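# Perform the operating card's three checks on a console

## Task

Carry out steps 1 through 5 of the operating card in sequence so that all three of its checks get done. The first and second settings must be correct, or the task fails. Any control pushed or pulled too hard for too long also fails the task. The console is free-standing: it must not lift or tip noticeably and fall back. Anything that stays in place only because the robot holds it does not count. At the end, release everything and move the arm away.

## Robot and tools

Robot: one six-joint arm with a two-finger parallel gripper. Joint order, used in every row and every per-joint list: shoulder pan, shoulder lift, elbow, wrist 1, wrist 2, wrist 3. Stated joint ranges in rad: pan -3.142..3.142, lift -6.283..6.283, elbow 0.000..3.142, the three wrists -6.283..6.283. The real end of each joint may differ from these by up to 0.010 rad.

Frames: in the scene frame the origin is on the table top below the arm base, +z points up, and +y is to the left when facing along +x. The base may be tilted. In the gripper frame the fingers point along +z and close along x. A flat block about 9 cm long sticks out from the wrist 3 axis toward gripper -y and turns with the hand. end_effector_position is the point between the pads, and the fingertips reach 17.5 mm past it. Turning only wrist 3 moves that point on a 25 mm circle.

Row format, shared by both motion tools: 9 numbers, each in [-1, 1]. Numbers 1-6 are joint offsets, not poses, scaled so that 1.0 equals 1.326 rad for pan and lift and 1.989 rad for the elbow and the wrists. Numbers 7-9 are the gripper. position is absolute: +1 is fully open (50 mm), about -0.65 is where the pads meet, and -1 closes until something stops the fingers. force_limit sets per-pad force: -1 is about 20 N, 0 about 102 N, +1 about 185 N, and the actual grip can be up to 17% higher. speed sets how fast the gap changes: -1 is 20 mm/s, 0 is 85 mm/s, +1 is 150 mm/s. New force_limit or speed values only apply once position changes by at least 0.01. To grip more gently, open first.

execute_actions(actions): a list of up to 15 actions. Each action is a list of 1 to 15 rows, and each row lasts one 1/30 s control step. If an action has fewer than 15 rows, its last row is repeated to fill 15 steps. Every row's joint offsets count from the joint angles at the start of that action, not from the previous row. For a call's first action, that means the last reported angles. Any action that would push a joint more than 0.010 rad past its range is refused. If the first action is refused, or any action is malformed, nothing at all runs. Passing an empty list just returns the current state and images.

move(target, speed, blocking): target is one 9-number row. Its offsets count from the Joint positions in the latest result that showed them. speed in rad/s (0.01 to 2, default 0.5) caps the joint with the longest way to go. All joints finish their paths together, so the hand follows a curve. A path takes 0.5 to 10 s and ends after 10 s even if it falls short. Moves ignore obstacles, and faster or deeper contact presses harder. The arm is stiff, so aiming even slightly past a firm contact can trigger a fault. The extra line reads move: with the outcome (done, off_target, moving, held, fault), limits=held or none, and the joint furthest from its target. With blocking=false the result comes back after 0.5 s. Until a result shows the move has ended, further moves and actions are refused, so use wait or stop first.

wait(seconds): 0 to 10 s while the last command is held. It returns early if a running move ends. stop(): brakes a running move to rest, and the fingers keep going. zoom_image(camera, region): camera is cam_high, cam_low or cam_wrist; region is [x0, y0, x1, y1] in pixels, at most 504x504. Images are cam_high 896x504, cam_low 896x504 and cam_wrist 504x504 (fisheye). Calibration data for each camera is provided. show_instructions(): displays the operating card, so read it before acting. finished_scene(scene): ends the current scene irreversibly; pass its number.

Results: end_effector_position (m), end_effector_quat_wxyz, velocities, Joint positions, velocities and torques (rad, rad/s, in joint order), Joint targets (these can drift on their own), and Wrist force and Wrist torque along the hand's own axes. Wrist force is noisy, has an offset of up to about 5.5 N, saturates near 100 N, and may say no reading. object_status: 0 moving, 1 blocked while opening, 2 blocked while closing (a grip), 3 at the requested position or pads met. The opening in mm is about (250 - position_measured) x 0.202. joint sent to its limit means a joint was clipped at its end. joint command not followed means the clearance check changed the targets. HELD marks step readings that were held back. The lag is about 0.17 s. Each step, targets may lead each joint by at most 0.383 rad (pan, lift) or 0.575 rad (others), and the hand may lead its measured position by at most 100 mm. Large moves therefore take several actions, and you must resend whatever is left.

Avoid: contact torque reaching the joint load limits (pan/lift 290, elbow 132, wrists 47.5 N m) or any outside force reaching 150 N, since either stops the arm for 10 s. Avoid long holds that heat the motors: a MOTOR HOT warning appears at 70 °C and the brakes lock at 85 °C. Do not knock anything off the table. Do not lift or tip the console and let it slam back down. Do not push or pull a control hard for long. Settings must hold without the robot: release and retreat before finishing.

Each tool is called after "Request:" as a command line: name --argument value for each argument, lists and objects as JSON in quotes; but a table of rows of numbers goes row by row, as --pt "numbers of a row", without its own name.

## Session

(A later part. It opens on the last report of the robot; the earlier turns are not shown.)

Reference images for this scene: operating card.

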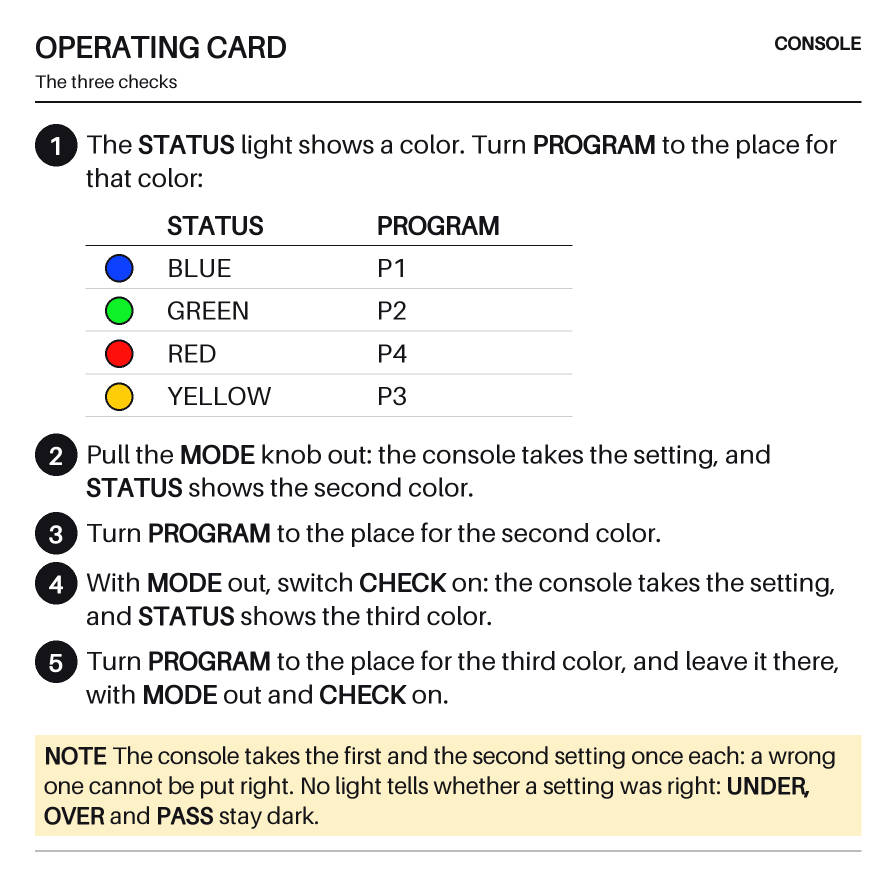

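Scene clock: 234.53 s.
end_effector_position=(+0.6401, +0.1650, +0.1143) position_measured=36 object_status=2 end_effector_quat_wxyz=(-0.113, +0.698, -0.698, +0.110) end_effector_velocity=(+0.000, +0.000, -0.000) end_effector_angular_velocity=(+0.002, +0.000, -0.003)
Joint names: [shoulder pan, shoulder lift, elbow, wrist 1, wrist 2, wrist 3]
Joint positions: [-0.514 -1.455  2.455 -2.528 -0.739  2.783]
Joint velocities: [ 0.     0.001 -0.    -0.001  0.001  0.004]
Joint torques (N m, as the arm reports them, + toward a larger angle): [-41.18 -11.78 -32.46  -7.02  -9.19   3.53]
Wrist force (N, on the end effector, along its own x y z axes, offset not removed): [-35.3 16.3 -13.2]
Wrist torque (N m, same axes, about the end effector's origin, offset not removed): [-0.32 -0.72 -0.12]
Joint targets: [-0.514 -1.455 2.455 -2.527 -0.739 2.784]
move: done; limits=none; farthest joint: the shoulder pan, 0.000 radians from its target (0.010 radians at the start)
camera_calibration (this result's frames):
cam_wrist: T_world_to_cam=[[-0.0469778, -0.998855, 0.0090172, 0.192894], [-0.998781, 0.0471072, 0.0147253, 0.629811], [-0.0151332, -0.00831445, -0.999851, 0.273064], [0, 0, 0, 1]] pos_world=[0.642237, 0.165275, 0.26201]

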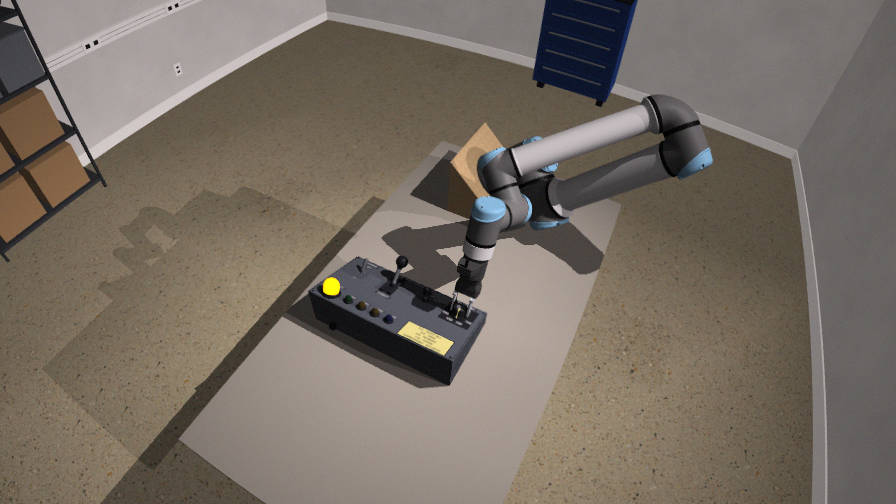

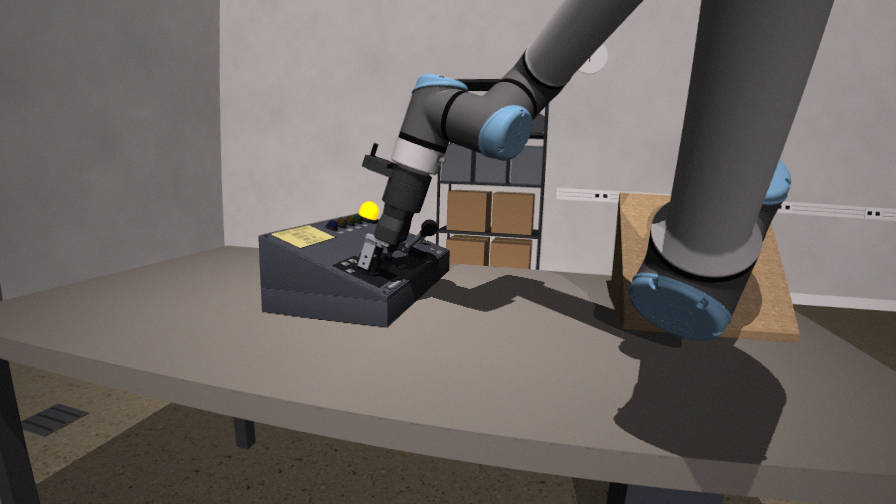

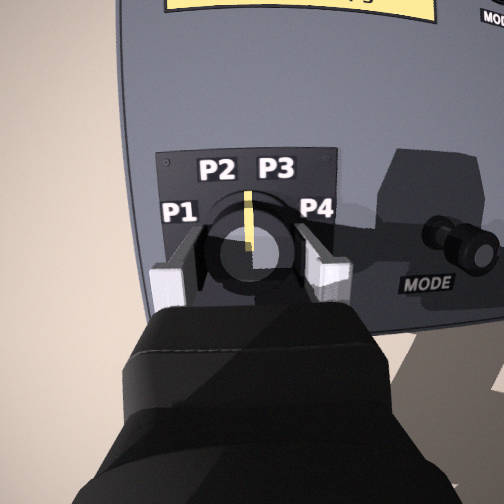

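Request:
move --target '[0.01018,-0.00865,-0.00218,0.00049,0.0002,0.2075,-1,-0.75,-0.8]' --speed 0.8

Request:
execute_actions --actions '[[[0,0,0,0,0,0,1,-0.75,0]]]'

Request:
zoom_image --camera "cam_wrist" --region '[170,160,330,310]'

Scene clock: 245.00 s.
end_effector_position=(+0.6398, +0.1655, +0.1142) position_measured=36 object_status=2 end_effector_quat_wxyz=(+0.132, -0.549, +0.821, -0.086) end_effector_velocity=(-0.000, -0.001, -0.000) end_effector_angular_velocity=(+0.001, +0.001, -0.004)
Joint names: [shoulder pan, shoulder lift, elbow, wrist 1, wrist 2, wrist 3]
Joint positions: [-0.5   -1.467  2.451 -2.527 -0.738  3.196]
Joint velocities: [-0.     0.001  0.     0.    -0.001  0.003]
Joint torques (N m, as the arm reports them, + toward a larger angle): [-26.74 -17.29 -33.95   2.2   -1.67   3.62]
Wrist force (N, on the end effector, along its own x y z axes, offset not removed): [-15.0 -4.0 2.3]
Wrist torque (N m, same axes, about the end effector's origin, offset not removed): [0.48 -0.92 -0.11]
Joint targets: [-0.500 -1.467 2.451 -2.527 -0.738 3.196]
move: done; limits=none; farthest joint: the shoulder pan, 0.000 radians from its target (0.013 radians at the start)
camera_calibration (this result's frames):
cam_wrist: T_world_to_cam=[[-0.406962, -0.907021, -0.108143, 0.421876], [-0.913438, 0.40458, 0.0441265, 0.512362], [0.0037286, 0.116739, -0.993156, 0.239453], [0, 0, 0, 1]] pos_world=[0.638806, 0.147406, 0.260828]

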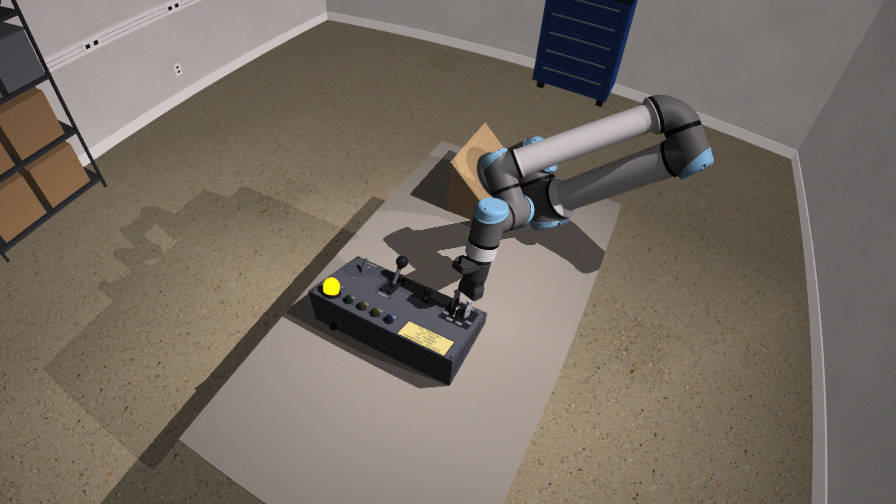

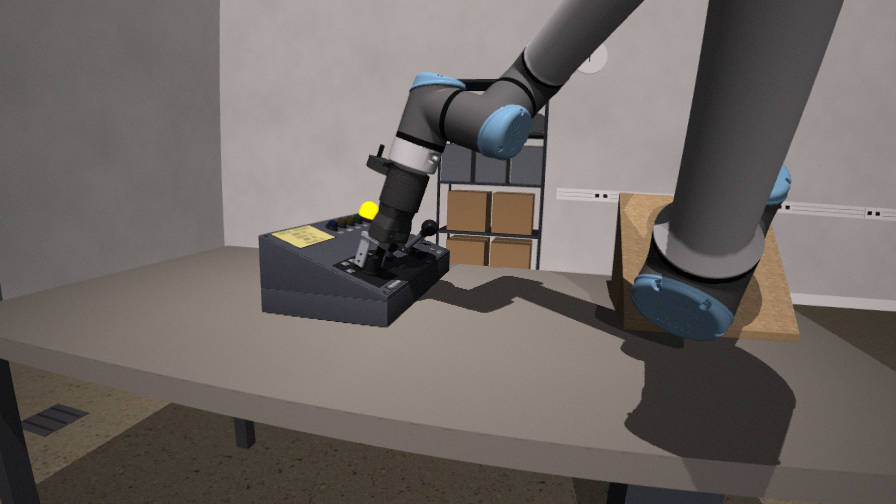

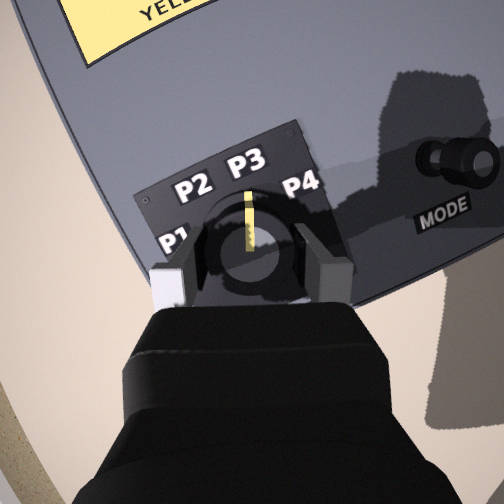

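Scene clock: 245.50 s.
end_effector_position=(+0.6398, +0.1655, +0.1141) position_measured=3 object_status=3 end_effector_quat_wxyz=(+0.132, -0.549, +0.821, -0.086) end_effector_velocity=(+0.001, +0.001, +0.001) end_effector_angular_velocity=(+0.000, -0.002, +0.003)
Joint names: [shoulder pan, shoulder lift, elbow, wrist 1, wrist 2, wrist 3]
Joint positions: [-0.5   -1.467  2.451 -2.526 -0.738  3.196]
Joint velocities: [ 0.001 -0.002 -0.001  0.     0.002 -0.001]
Joint torques (N m, as the arm reports them, + toward a larger angle): [-28.69 -16.11 -31.97  -5.11  -1.41  -1.3 ]
Wrist force (N, on the end effector, along its own x y z axes, offset not removed): [-4.0 -0.7 1.6]
Wrist torque (N m, same axes, about the end effector's origin, offset not removed): [0.02 0.39 0.06]
Joint targets: [-0.500 -1.467 2.451 -2.527 -0.738 3.196]
Step readings (joint positions):
0: [-0.500 -1.467 2.451 -2.527 -0.738 3.196]
1: [-0.500 -1.467 2.451 -2.527 -0.738 3.196]
2: [-0.500 -1.467 2.451 -2.526 -0.738 3.196]
4: [-0.500 -1.467 2.451 -2.526 -0.738 3.196]
8: [-0.500 -1.467 2.451 -2.526 -0.738 3.196]
15: Joint positions above
camera_calibration (this result's frames):
cam_wrist: T_world_to_cam=[[-0.407133, -0.906939, -0.108186, 0.421956], [-0.913362, 0.404734, 0.0442764, 0.512241], [0.00363046, 0.116839, -0.993144, 0.239469], [0, 0, 0, 1]] pos_world=[0.638784, 0.147388, 0.260797]

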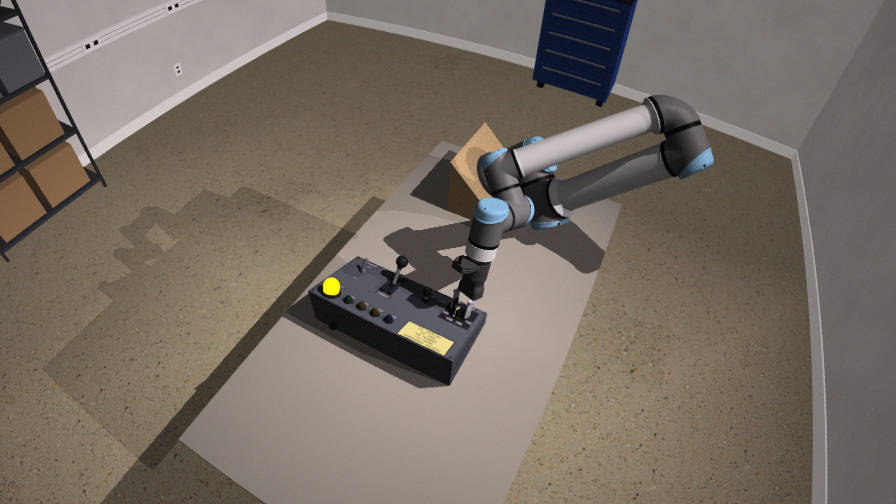

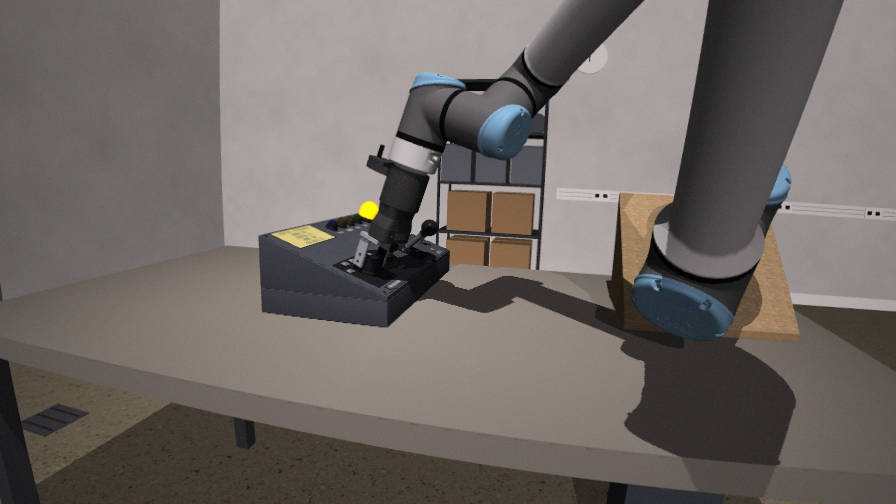

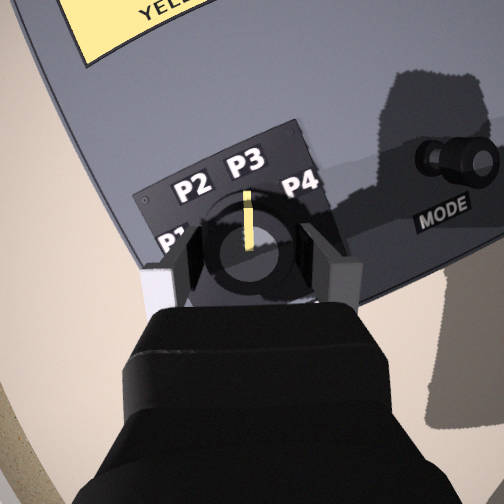

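Region (170, 160, 330, 310) of cam_wrist's 504x504 image, scaled by 3.150, with more detail than that image has; it fills the top 472 rows of this view, and the rest is white.

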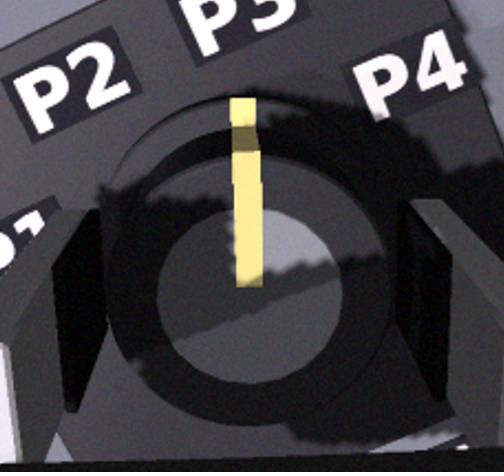

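Request:
move --target '[-0.033527,-0.047936,-0.003234,0.059679,-0.001132,-0.033125,1,-0.75,0]' --speed 0.4

Request:
move --target '[-0.061328,0.158966,-0.020727,-0.041216,-0.004918,0.532427,1,-0.75,0]' --speed 1.0

Request:
zoom_image --camera "cam_wrist" --region '[170,160,330,310]'

Scene clock: 321.80 s.
end_effector_position=(+0.6306, +0.1655, +0.1426) position_measured=3 object_status=3 end_effector_quat_wxyz=(+0.132, -0.549, +0.821, -0.086) end_effector_velocity=(+0.000, +0.001, +0.001) end_effector_angular_velocity=(+0.000, -0.001, +0.003)
Joint names: [shoulder pan, shoulder lift, elbow, wrist 1, wrist 2, wrist 3]
Joint positions: [-0.545 -1.53   2.444 -2.408 -0.74   3.13 ]
Joint velocities: [-0.001 -0.002 -0.001  0.003  0.001 -0.003]
Joint torques (N m, as the arm reports them, + toward a larger angle): [-50.11 -17.73 -43.65  -0.52  -3.19  -1.51]
Wrist force (N, on the end effector, along its own x y z axes, offset not removed): [-0.7 -2.3 4.2]
Wrist torque (N m, same axes, about the end effector's origin, offset not removed): [-0.32 0.04 -0.02]
Joint targets: [-0.545 -1.530 2.444 -2.408 -0.741 3.130]
move: done; limits=none; farthest joint: the shoulder lift, 0.001 radians from its target (0.064 radians at the start)
camera_calibration (this result's frames):
cam_wrist: T_world_to_cam=[[-0.407118, -0.906934, -0.108288, 0.421313], [-0.913368, 0.404718, 0.0442934, 0.502585], [0.00365503, 0.11694, -0.993132, 0.267715], [0, 0, 0, 1]] pos_world=[0.629591, 0.147392, 0.289239]

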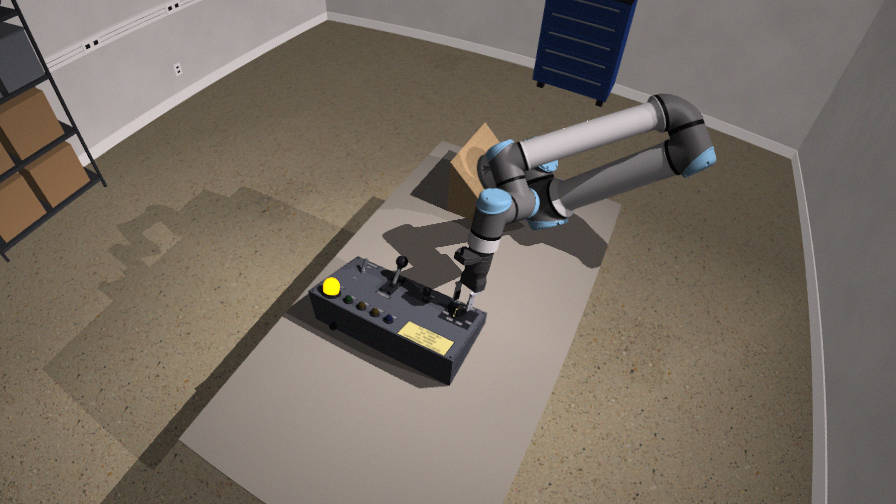

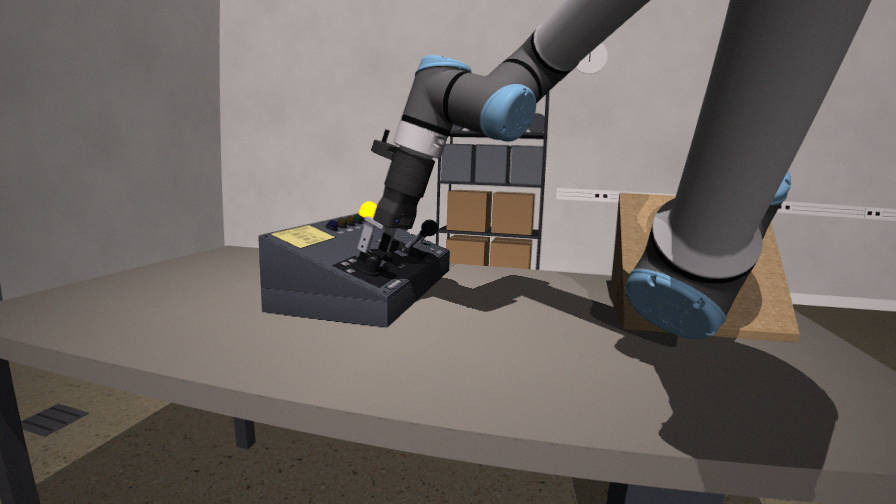

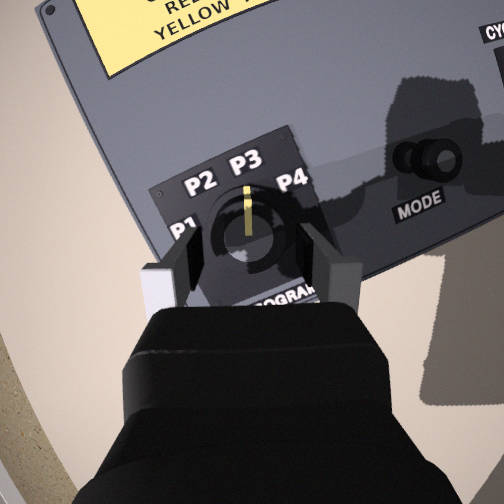

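Scene clock: 323.77 s.
end_effector_position=(+0.6377, +0.0456, +0.1242) position_measured=3 object_status=3 end_effector_quat_wxyz=(+0.157, -0.001, +0.988, +0.002) end_effector_velocity=(-0.001, -0.001, -0.002) end_effector_angular_velocity=(+0.002, +0.003, -0.006)
Joint names: [shoulder pan, shoulder lift, elbow, wrist 1, wrist 2, wrist 3]
Joint positions: [-0.626 -1.319  2.403 -2.49  -0.75   4.188]
Joint velocities: [ 0.001  0.003  0.    -0.001 -0.001  0.005]
Joint torques (N m, as the arm reports them, + toward a larger angle): [-60.1   -5.46 -42.12  -6.7   -2.78   3.12]
Wrist force (N, on the end effector, along its own x y z axes, offset not removed): [-4.7 -1.1 0.2]
Wrist torque (N m, same axes, about the end effector's origin, offset not removed): [-0.12 0.59 0.09]
Joint targets: [-0.626 -1.319 2.403 -2.490 -0.750 4.189]
move: done; limits=none; farthest joint: the shoulder pan, 0.000 radians from its target (0.082 radians at the start)
camera_calibration (this result's frames):
cam_wrist: T_world_to_cam=[[-0.957926, 0.0408326, -0.284096, 0.643366], [-0.0566518, 0.943456, 0.326622, -0.0475623], [0.281369, 0.328974, -0.901448, 0.0652926], [0, 0, 0, 1]] pos_world=[0.595231, -0.00287702, 0.25717]

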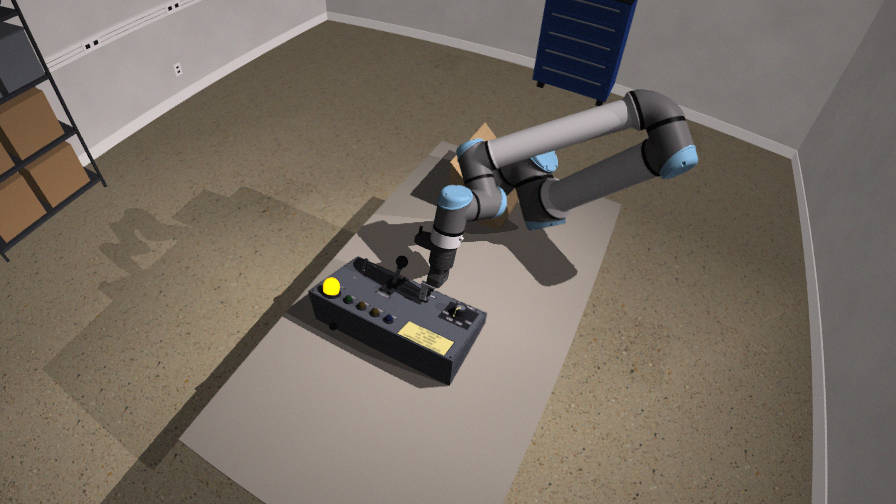

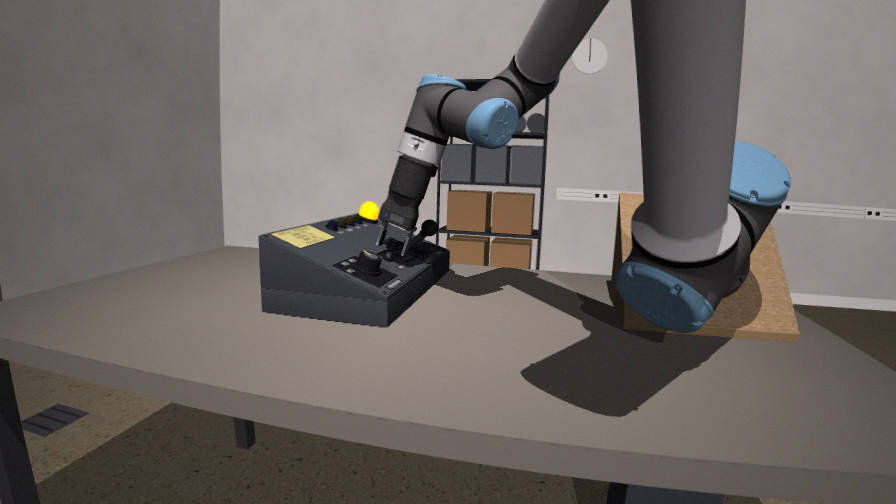

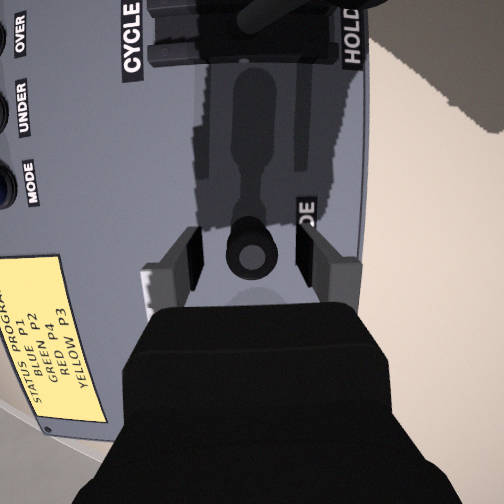

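Region (170, 160, 330, 310) of cam_wrist's 504x504 image, scaled by 3.150, with more detail than that image has; it fills the top 472 rows of this view, and the rest is white.

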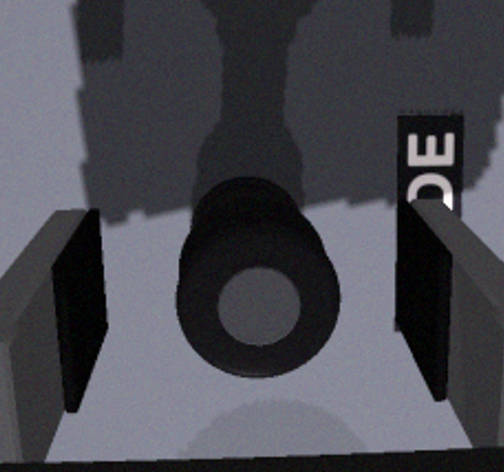

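Request:
execute_actions --actions '[[[0,0,0,0,0,0.005,0.3,-0.65,0],[0,0,0,0,0,0.01,0.3,-0.65,0],[0,0,0,0,0,0.015,0.3,-0.65,0],[0,0,0,0,0,0.02,0.3,-0.65,0],[0,0,0,0,0,0.022,0.3,-0.65,0],[0,0,0,0,0,0.022,0.3,-0.65,0],[0,0,0,0,0,0.022,0.3,-0.65,0],[0,0,0,0,0,0.022,0.3,-0.65,0],[0,0,0,0,0,0.022,0.3,-0.65,0],[0,0,0,0,0,0.022,0.3,-0.65,0],[0,0,0,0,0,0.022,0.3,-0.65,0],[0,0,0,0,0,0.022,0.3,-0.65,0],[0,0,0,0,0,0.022,-1,-0.65,-0.8]]]'

Request:
wait --seconds 0.7

Request:
zoom_image --camera "cam_high" --region '[400,270,500,345]'

Scene clock: 350.67 s.
end_effector_position=(+0.6367, +0.0456, +0.1239) position_measured=120 object_status=0 end_effector_quat_wxyz=(+0.157, +0.020, +0.987, +0.005) end_effector_velocity=(-0.000, +0.001, +0.000) end_effector_angular_velocity=(+0.005, -0.000, -0.014)
Joint names: [shoulder pan, shoulder lift, elbow, wrist 1, wrist 2, wrist 3]
Joint positions: [-0.626 -1.319  2.403 -2.49  -0.75   4.23 ]
Joint velocities: [ 0.    -0.001 -0.     0.001  0.     0.016]
Joint torques (N m, as the arm reports them, + toward a larger angle): [-46.92 -20.08 -39.85  -6.51  -2.66   2.75]
Wrist force (N, on the end effector, along its own x y z axes, offset not removed): [-2.4 0.9 0.6]
Wrist torque (N m, same axes, about the end effector's origin, offset not removed): [0.21 0.37 -0.14]
Joint targets: [-0.626 -1.319 2.403 -2.490 -0.750 4.232]
Step readings (joint positions):
0: [-0.626 -1.319 2.403 -2.490 -0.750 4.189]
1: [-0.626 -1.319 2.403 -2.490 -0.750 4.189]
2: [-0.626 -1.319 2.403 -2.490 -0.750 4.190]
4: [-0.626 -1.319 2.403 -2.490 -0.750 4.197]
8: [-0.626 -1.319 2.403 -2.490 -0.750 4.218]
15: Joint positions above
camera_calibration (this result's frames):
cam_wrist: T_world_to_cam=[[-0.955544, 0.0822993, -0.283129, 0.638804], [-0.0193676, 0.940661, 0.338794, -0.0726133], [0.294211, 0.329216, -0.89725, 0.0565683], [0, 0, 0, 1]] pos_world=[0.592357, -0.00289187, 0.256221]

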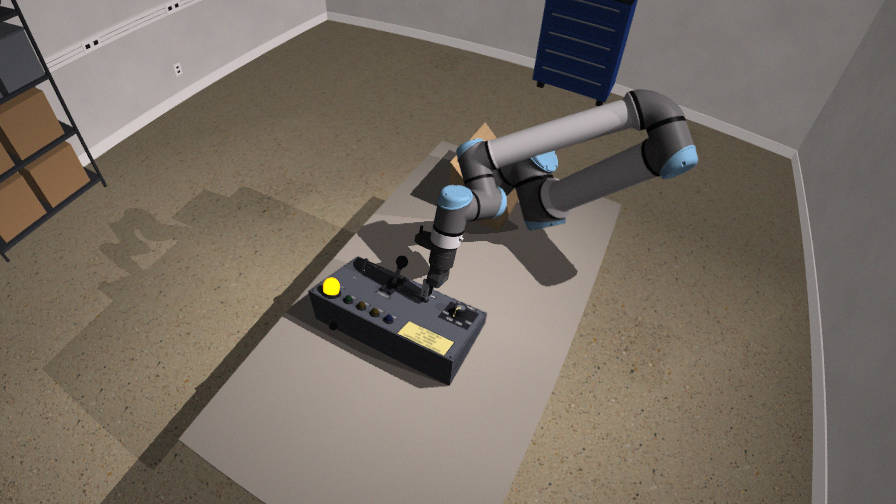

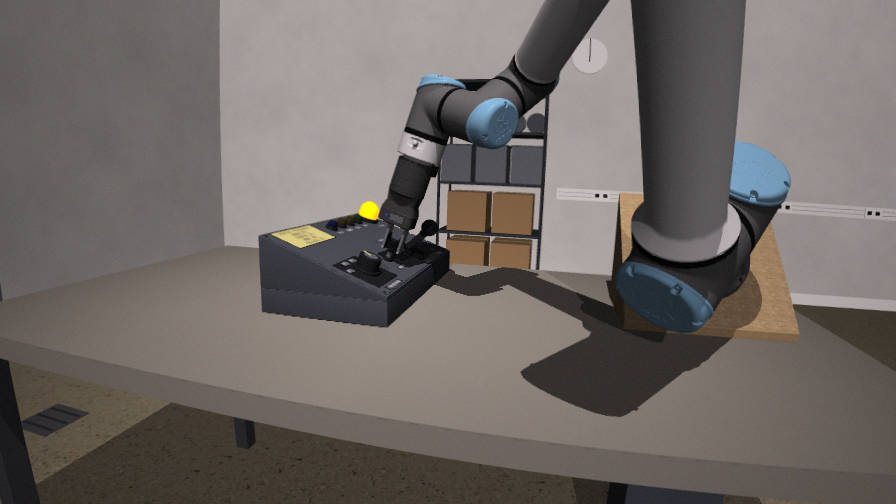

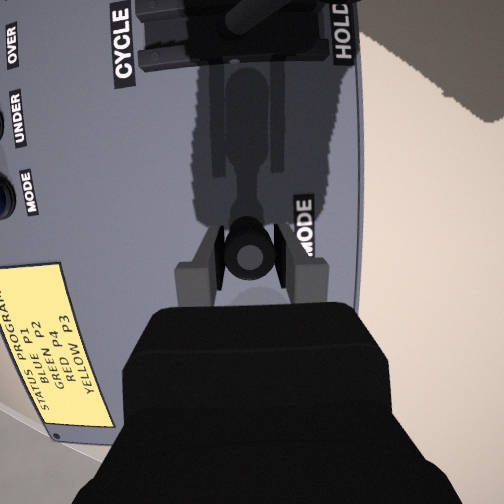

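Scene clock: 351.37 s.
end_effector_position=(+0.6367, +0.0456, +0.1239) position_measured=131 object_status=2 end_effector_quat_wxyz=(+0.157, +0.021, +0.987, +0.005) end_effector_velocity=(-0.001, +0.000, -0.001) end_effector_angular_velocity=(+0.000, +0.001, -0.000)
Joint names: [shoulder pan, shoulder lift, elbow, wrist 1, wrist 2, wrist 3]
Joint positions: [-0.626 -1.319  2.403 -2.49  -0.75   4.232]
Joint velocities: [-0.    -0.     0.002  0.001 -0.    -0.001]
Joint torques (N m, as the arm reports them, + toward a larger angle): [-38.22 -25.95 -22.1   -1.16  -2.73   3.18]
Wrist force (N, on the end effector, along its own x y z axes, offset not removed): [-11.1 -0.1 2.2]
Wrist torque (N m, same axes, about the end effector's origin, offset not removed): [0.34 -0.34 0.01]
Joint targets: [-0.626 -1.319 2.403 -2.490 -0.750 4.232]
wait: 0.70 s; at rest by 0.23 s
camera_calibration (this result's frames):
cam_wrist: T_world_to_cam=[[-0.955348, 0.0843767, -0.283179, 0.63861], [-0.017521, 0.9405, 0.339343, -0.0738783], [0.294963, 0.329152, -0.897026, 0.0561026], [0, 0, 0, 1]] pos_world=[0.592252, -0.00286762, 0.256237]

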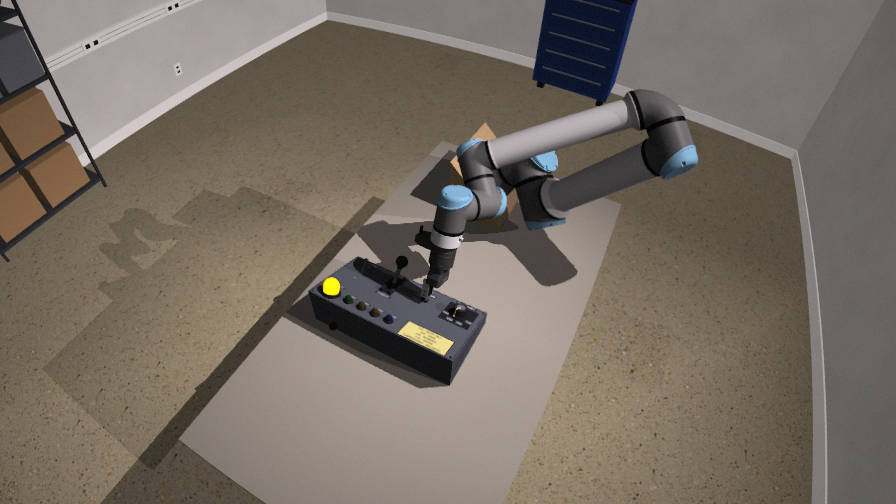

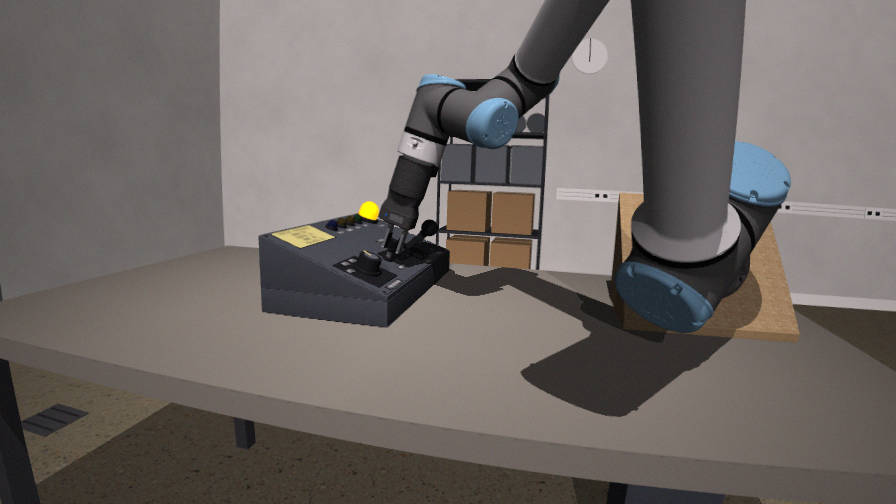

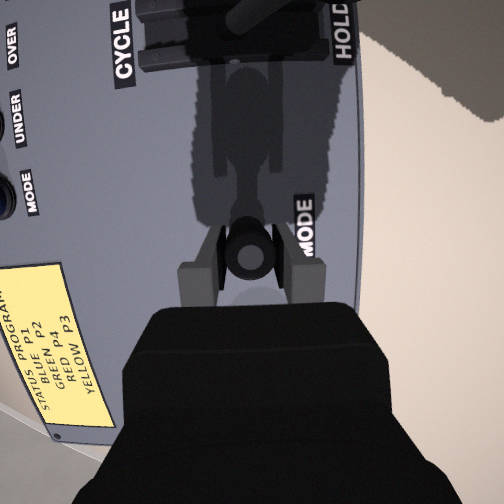

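Region (400, 270, 500, 345) of cam_high's 896x504 image, scaled by 5.040, with more detail than that image has; it fills the top 378 rows of this view, and the rest is white.

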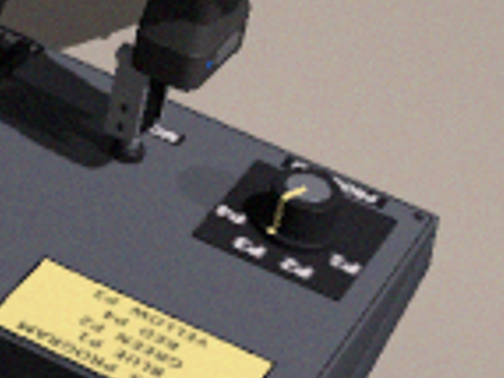

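P3 confirmed. Pull 12 mm.

Request:
move --target '[-0.012303,-0.017091,-0.001088,0.021122,-0.001427,-0.0138,-1,-0.65,-0.8]' --speed 0.06

Scene clock: 362.23 s.
end_effector_position=(+0.6332, +0.0455, +0.1353) position_measured=131 object_status=2 end_effector_quat_wxyz=(+0.157, +0.019, +0.987, +0.005) end_effector_velocity=(-0.000, +0.000, +0.001) end_effector_angular_velocity=(-0.001, +0.000, +0.001)
Joint names: [shoulder pan, shoulder lift, elbow, wrist 1, wrist 2, wrist 3]
Joint positions: [-0.642 -1.342  2.401 -2.449 -0.753  4.205]
Joint velocities: [-0.    -0.003  0.     0.003 -0.001 -0.002]
Joint torques (N m, as the arm reports them, + toward a larger angle): [-58.26 -22.82 -44.75  -1.1   -3.    -1.77]
Wrist force (N, on the end effector, along its own x y z axes, offset not removed): [5.5 1.7 -4.9]
Wrist torque (N m, same axes, about the end effector's origin, offset not removed): [-0.36 -0.08 0.09]
Joint targets: [-0.642 -1.342 2.401 -2.448 -0.753 4.205]
move: done; limits=none; farthest joint: the wrist 1, 0.001 radians from its target (0.042 radians at the start)
camera_calibration (this result's frames):
cam_wrist: T_world_to_cam=[[-0.955654, 0.0805364, -0.283266, 0.638789], [-0.0209549, 0.940844, 0.338191, -0.0753953], [0.293746, 0.329129, -0.897434, 0.068179], [0, 0, 0, 1]] pos_world=[0.588854, -0.00295014, 0.267631]

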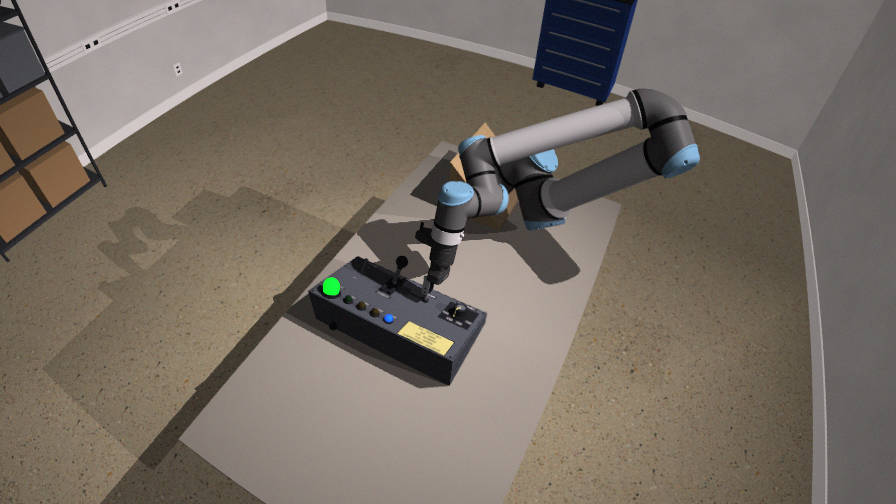

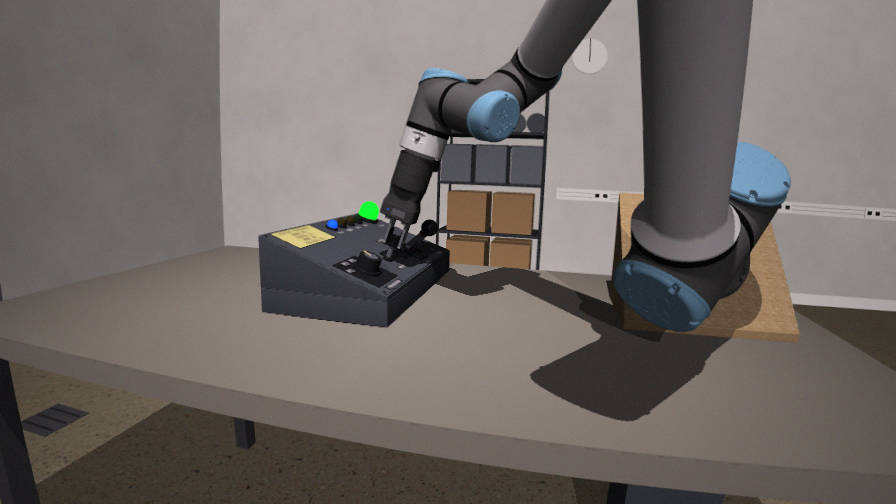

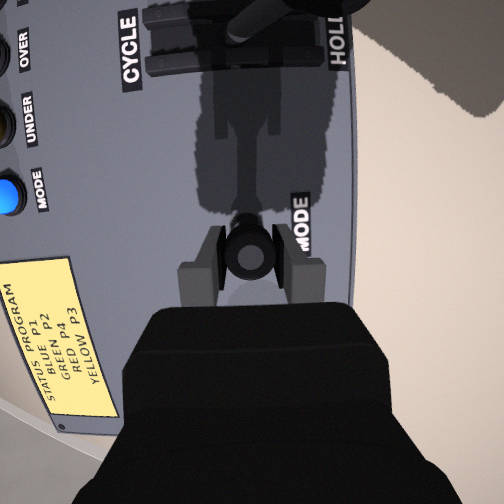

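Request:
execute_actions --actions '[[[-0.0005,-0.0007,0,0.0009,0,-0.0005,-1,-0.65,-0.8],[-0.001,-0.0014,-0.0001,0.0018,-0.0001,-0.001,-1,-0.65,-0.8],[-0.0015,-0.0021,-0.0001,0.0026,-0.0002,-0.0015,-1,-0.65,-0.8],[-0.00205,-0.00285,-0.00018,0.00352,-0.00024,-0.00197,-1,-0.65,-0.8],[-0.00205,-0.00285,-0.00018,0.00352,-0.00024,-0.00197,-1,-0.65,-0.8],[-0.00205,-0.00285,-0.00018,0.00352,-0.00024,-0.00197,-1,-0.65,-0.8],[-0.00205,-0.00285,-0.00018,0.00352,-0.00024,-0.00197,-1,-0.65,-0.8],[-0.00205,-0.00285,-0.00018,0.00352,-0.00024,-0.00197,-1,-0.65,-0.8],[-0.00205,-0.00285,-0.00018,0.00352,-0.00024,-0.00197,-1,-0.65,-0.8],[-0.00205,-0.00285,-0.00018,0.00352,-0.00024,-0.00197,-1,-0.65,-0.8],[-0.00205,-0.00285,-0.00018,0.00352,-0.00024,-0.00197,1,-0.75,0.5]]]'

Scene clock: 377.63 s.
end_effector_position=(+0.6326, +0.0455, +0.1371) position_measured=47 object_status=0 end_effector_quat_wxyz=(+0.157, +0.019, +0.987, +0.005) end_effector_velocity=(+0.000, -0.000, +0.001) end_effector_angular_velocity=(-0.001, +0.000, +0.001)
Joint names: [shoulder pan, shoulder lift, elbow, wrist 1, wrist 2, wrist 3]
Joint positions: [-0.645 -1.345  2.401 -2.442 -0.754  4.201]
Joint velocities: [-0.001 -0.    -0.001  0.002 -0.001 -0.002]
Joint torques (N m, as the arm reports them, + toward a larger angle): [-58.94 -24.46 -44.66  -0.18  -2.76  -1.97]
Wrist force (N, on the end effector, along its own x y z axes, offset not removed): [0.1 0.5 -0.7]
Wrist torque (N m, same axes, about the end effector's origin, offset not removed): [0.01 -0.13 -0.13]
Joint targets: [-0.645 -1.345 2.401 -2.442 -0.754 4.201]
Step readings (joint positions):
0: [-0.642 -1.342 2.401 -2.448 -0.753 4.205]
1: [-0.642 -1.342 2.401 -2.448 -0.753 4.205]
2: [-0.642 -1.342 2.401 -2.448 -0.753 4.205]
4: [-0.643 -1.343 2.401 -2.447 -0.753 4.204]
8: [-0.644 -1.344 2.401 -2.444 -0.753 4.202]
15: Joint positions above
camera_calibration (this result's frames):
cam_wrist: T_world_to_cam=[[-0.955648, 0.0804809, -0.283301, 0.63874], [-0.0210161, 0.94085, 0.338171, -0.0759842], [0.29376, 0.329127, -0.89743, 0.0699734], [0, 0, 0, 1]] pos_world=[0.588258, -0.0029468, 0.269448]

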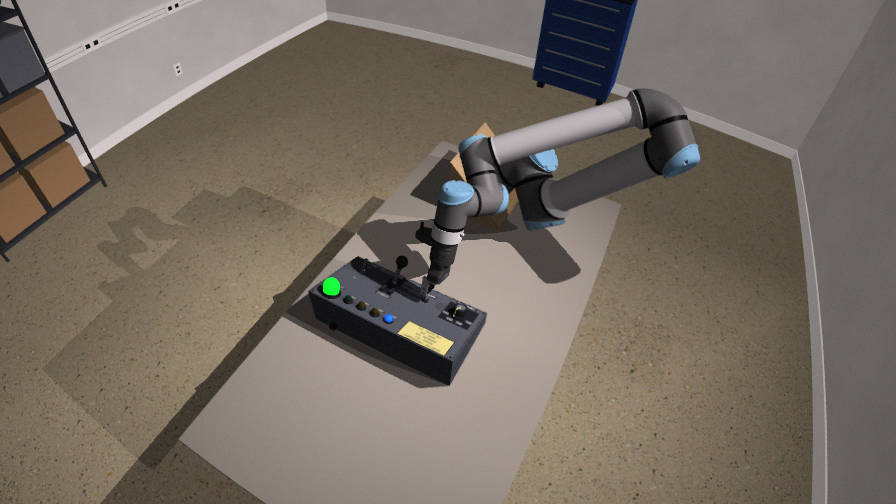

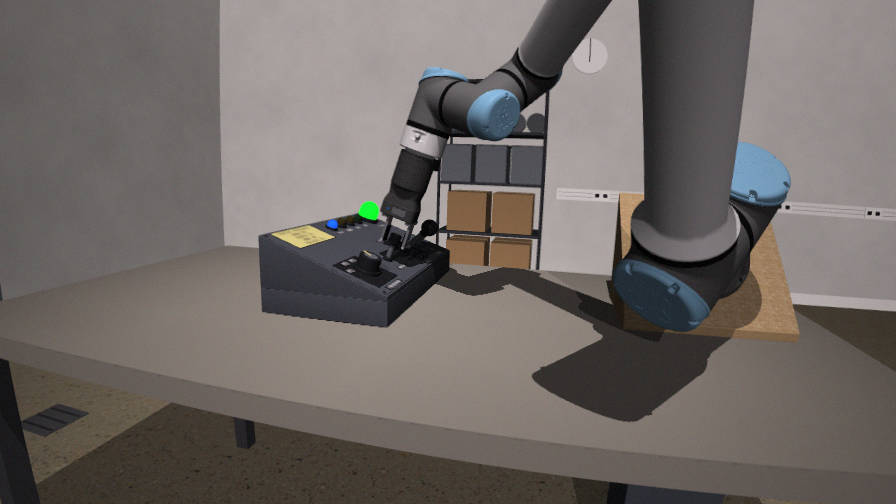

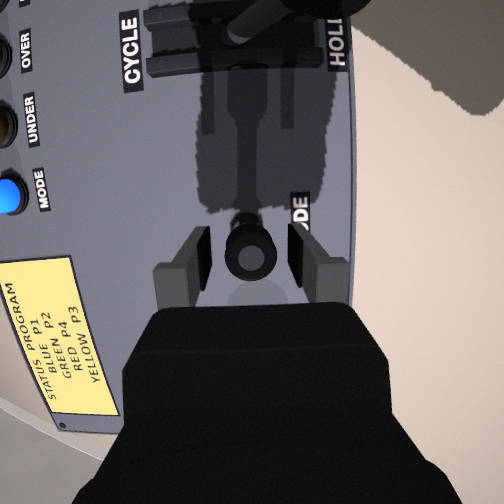

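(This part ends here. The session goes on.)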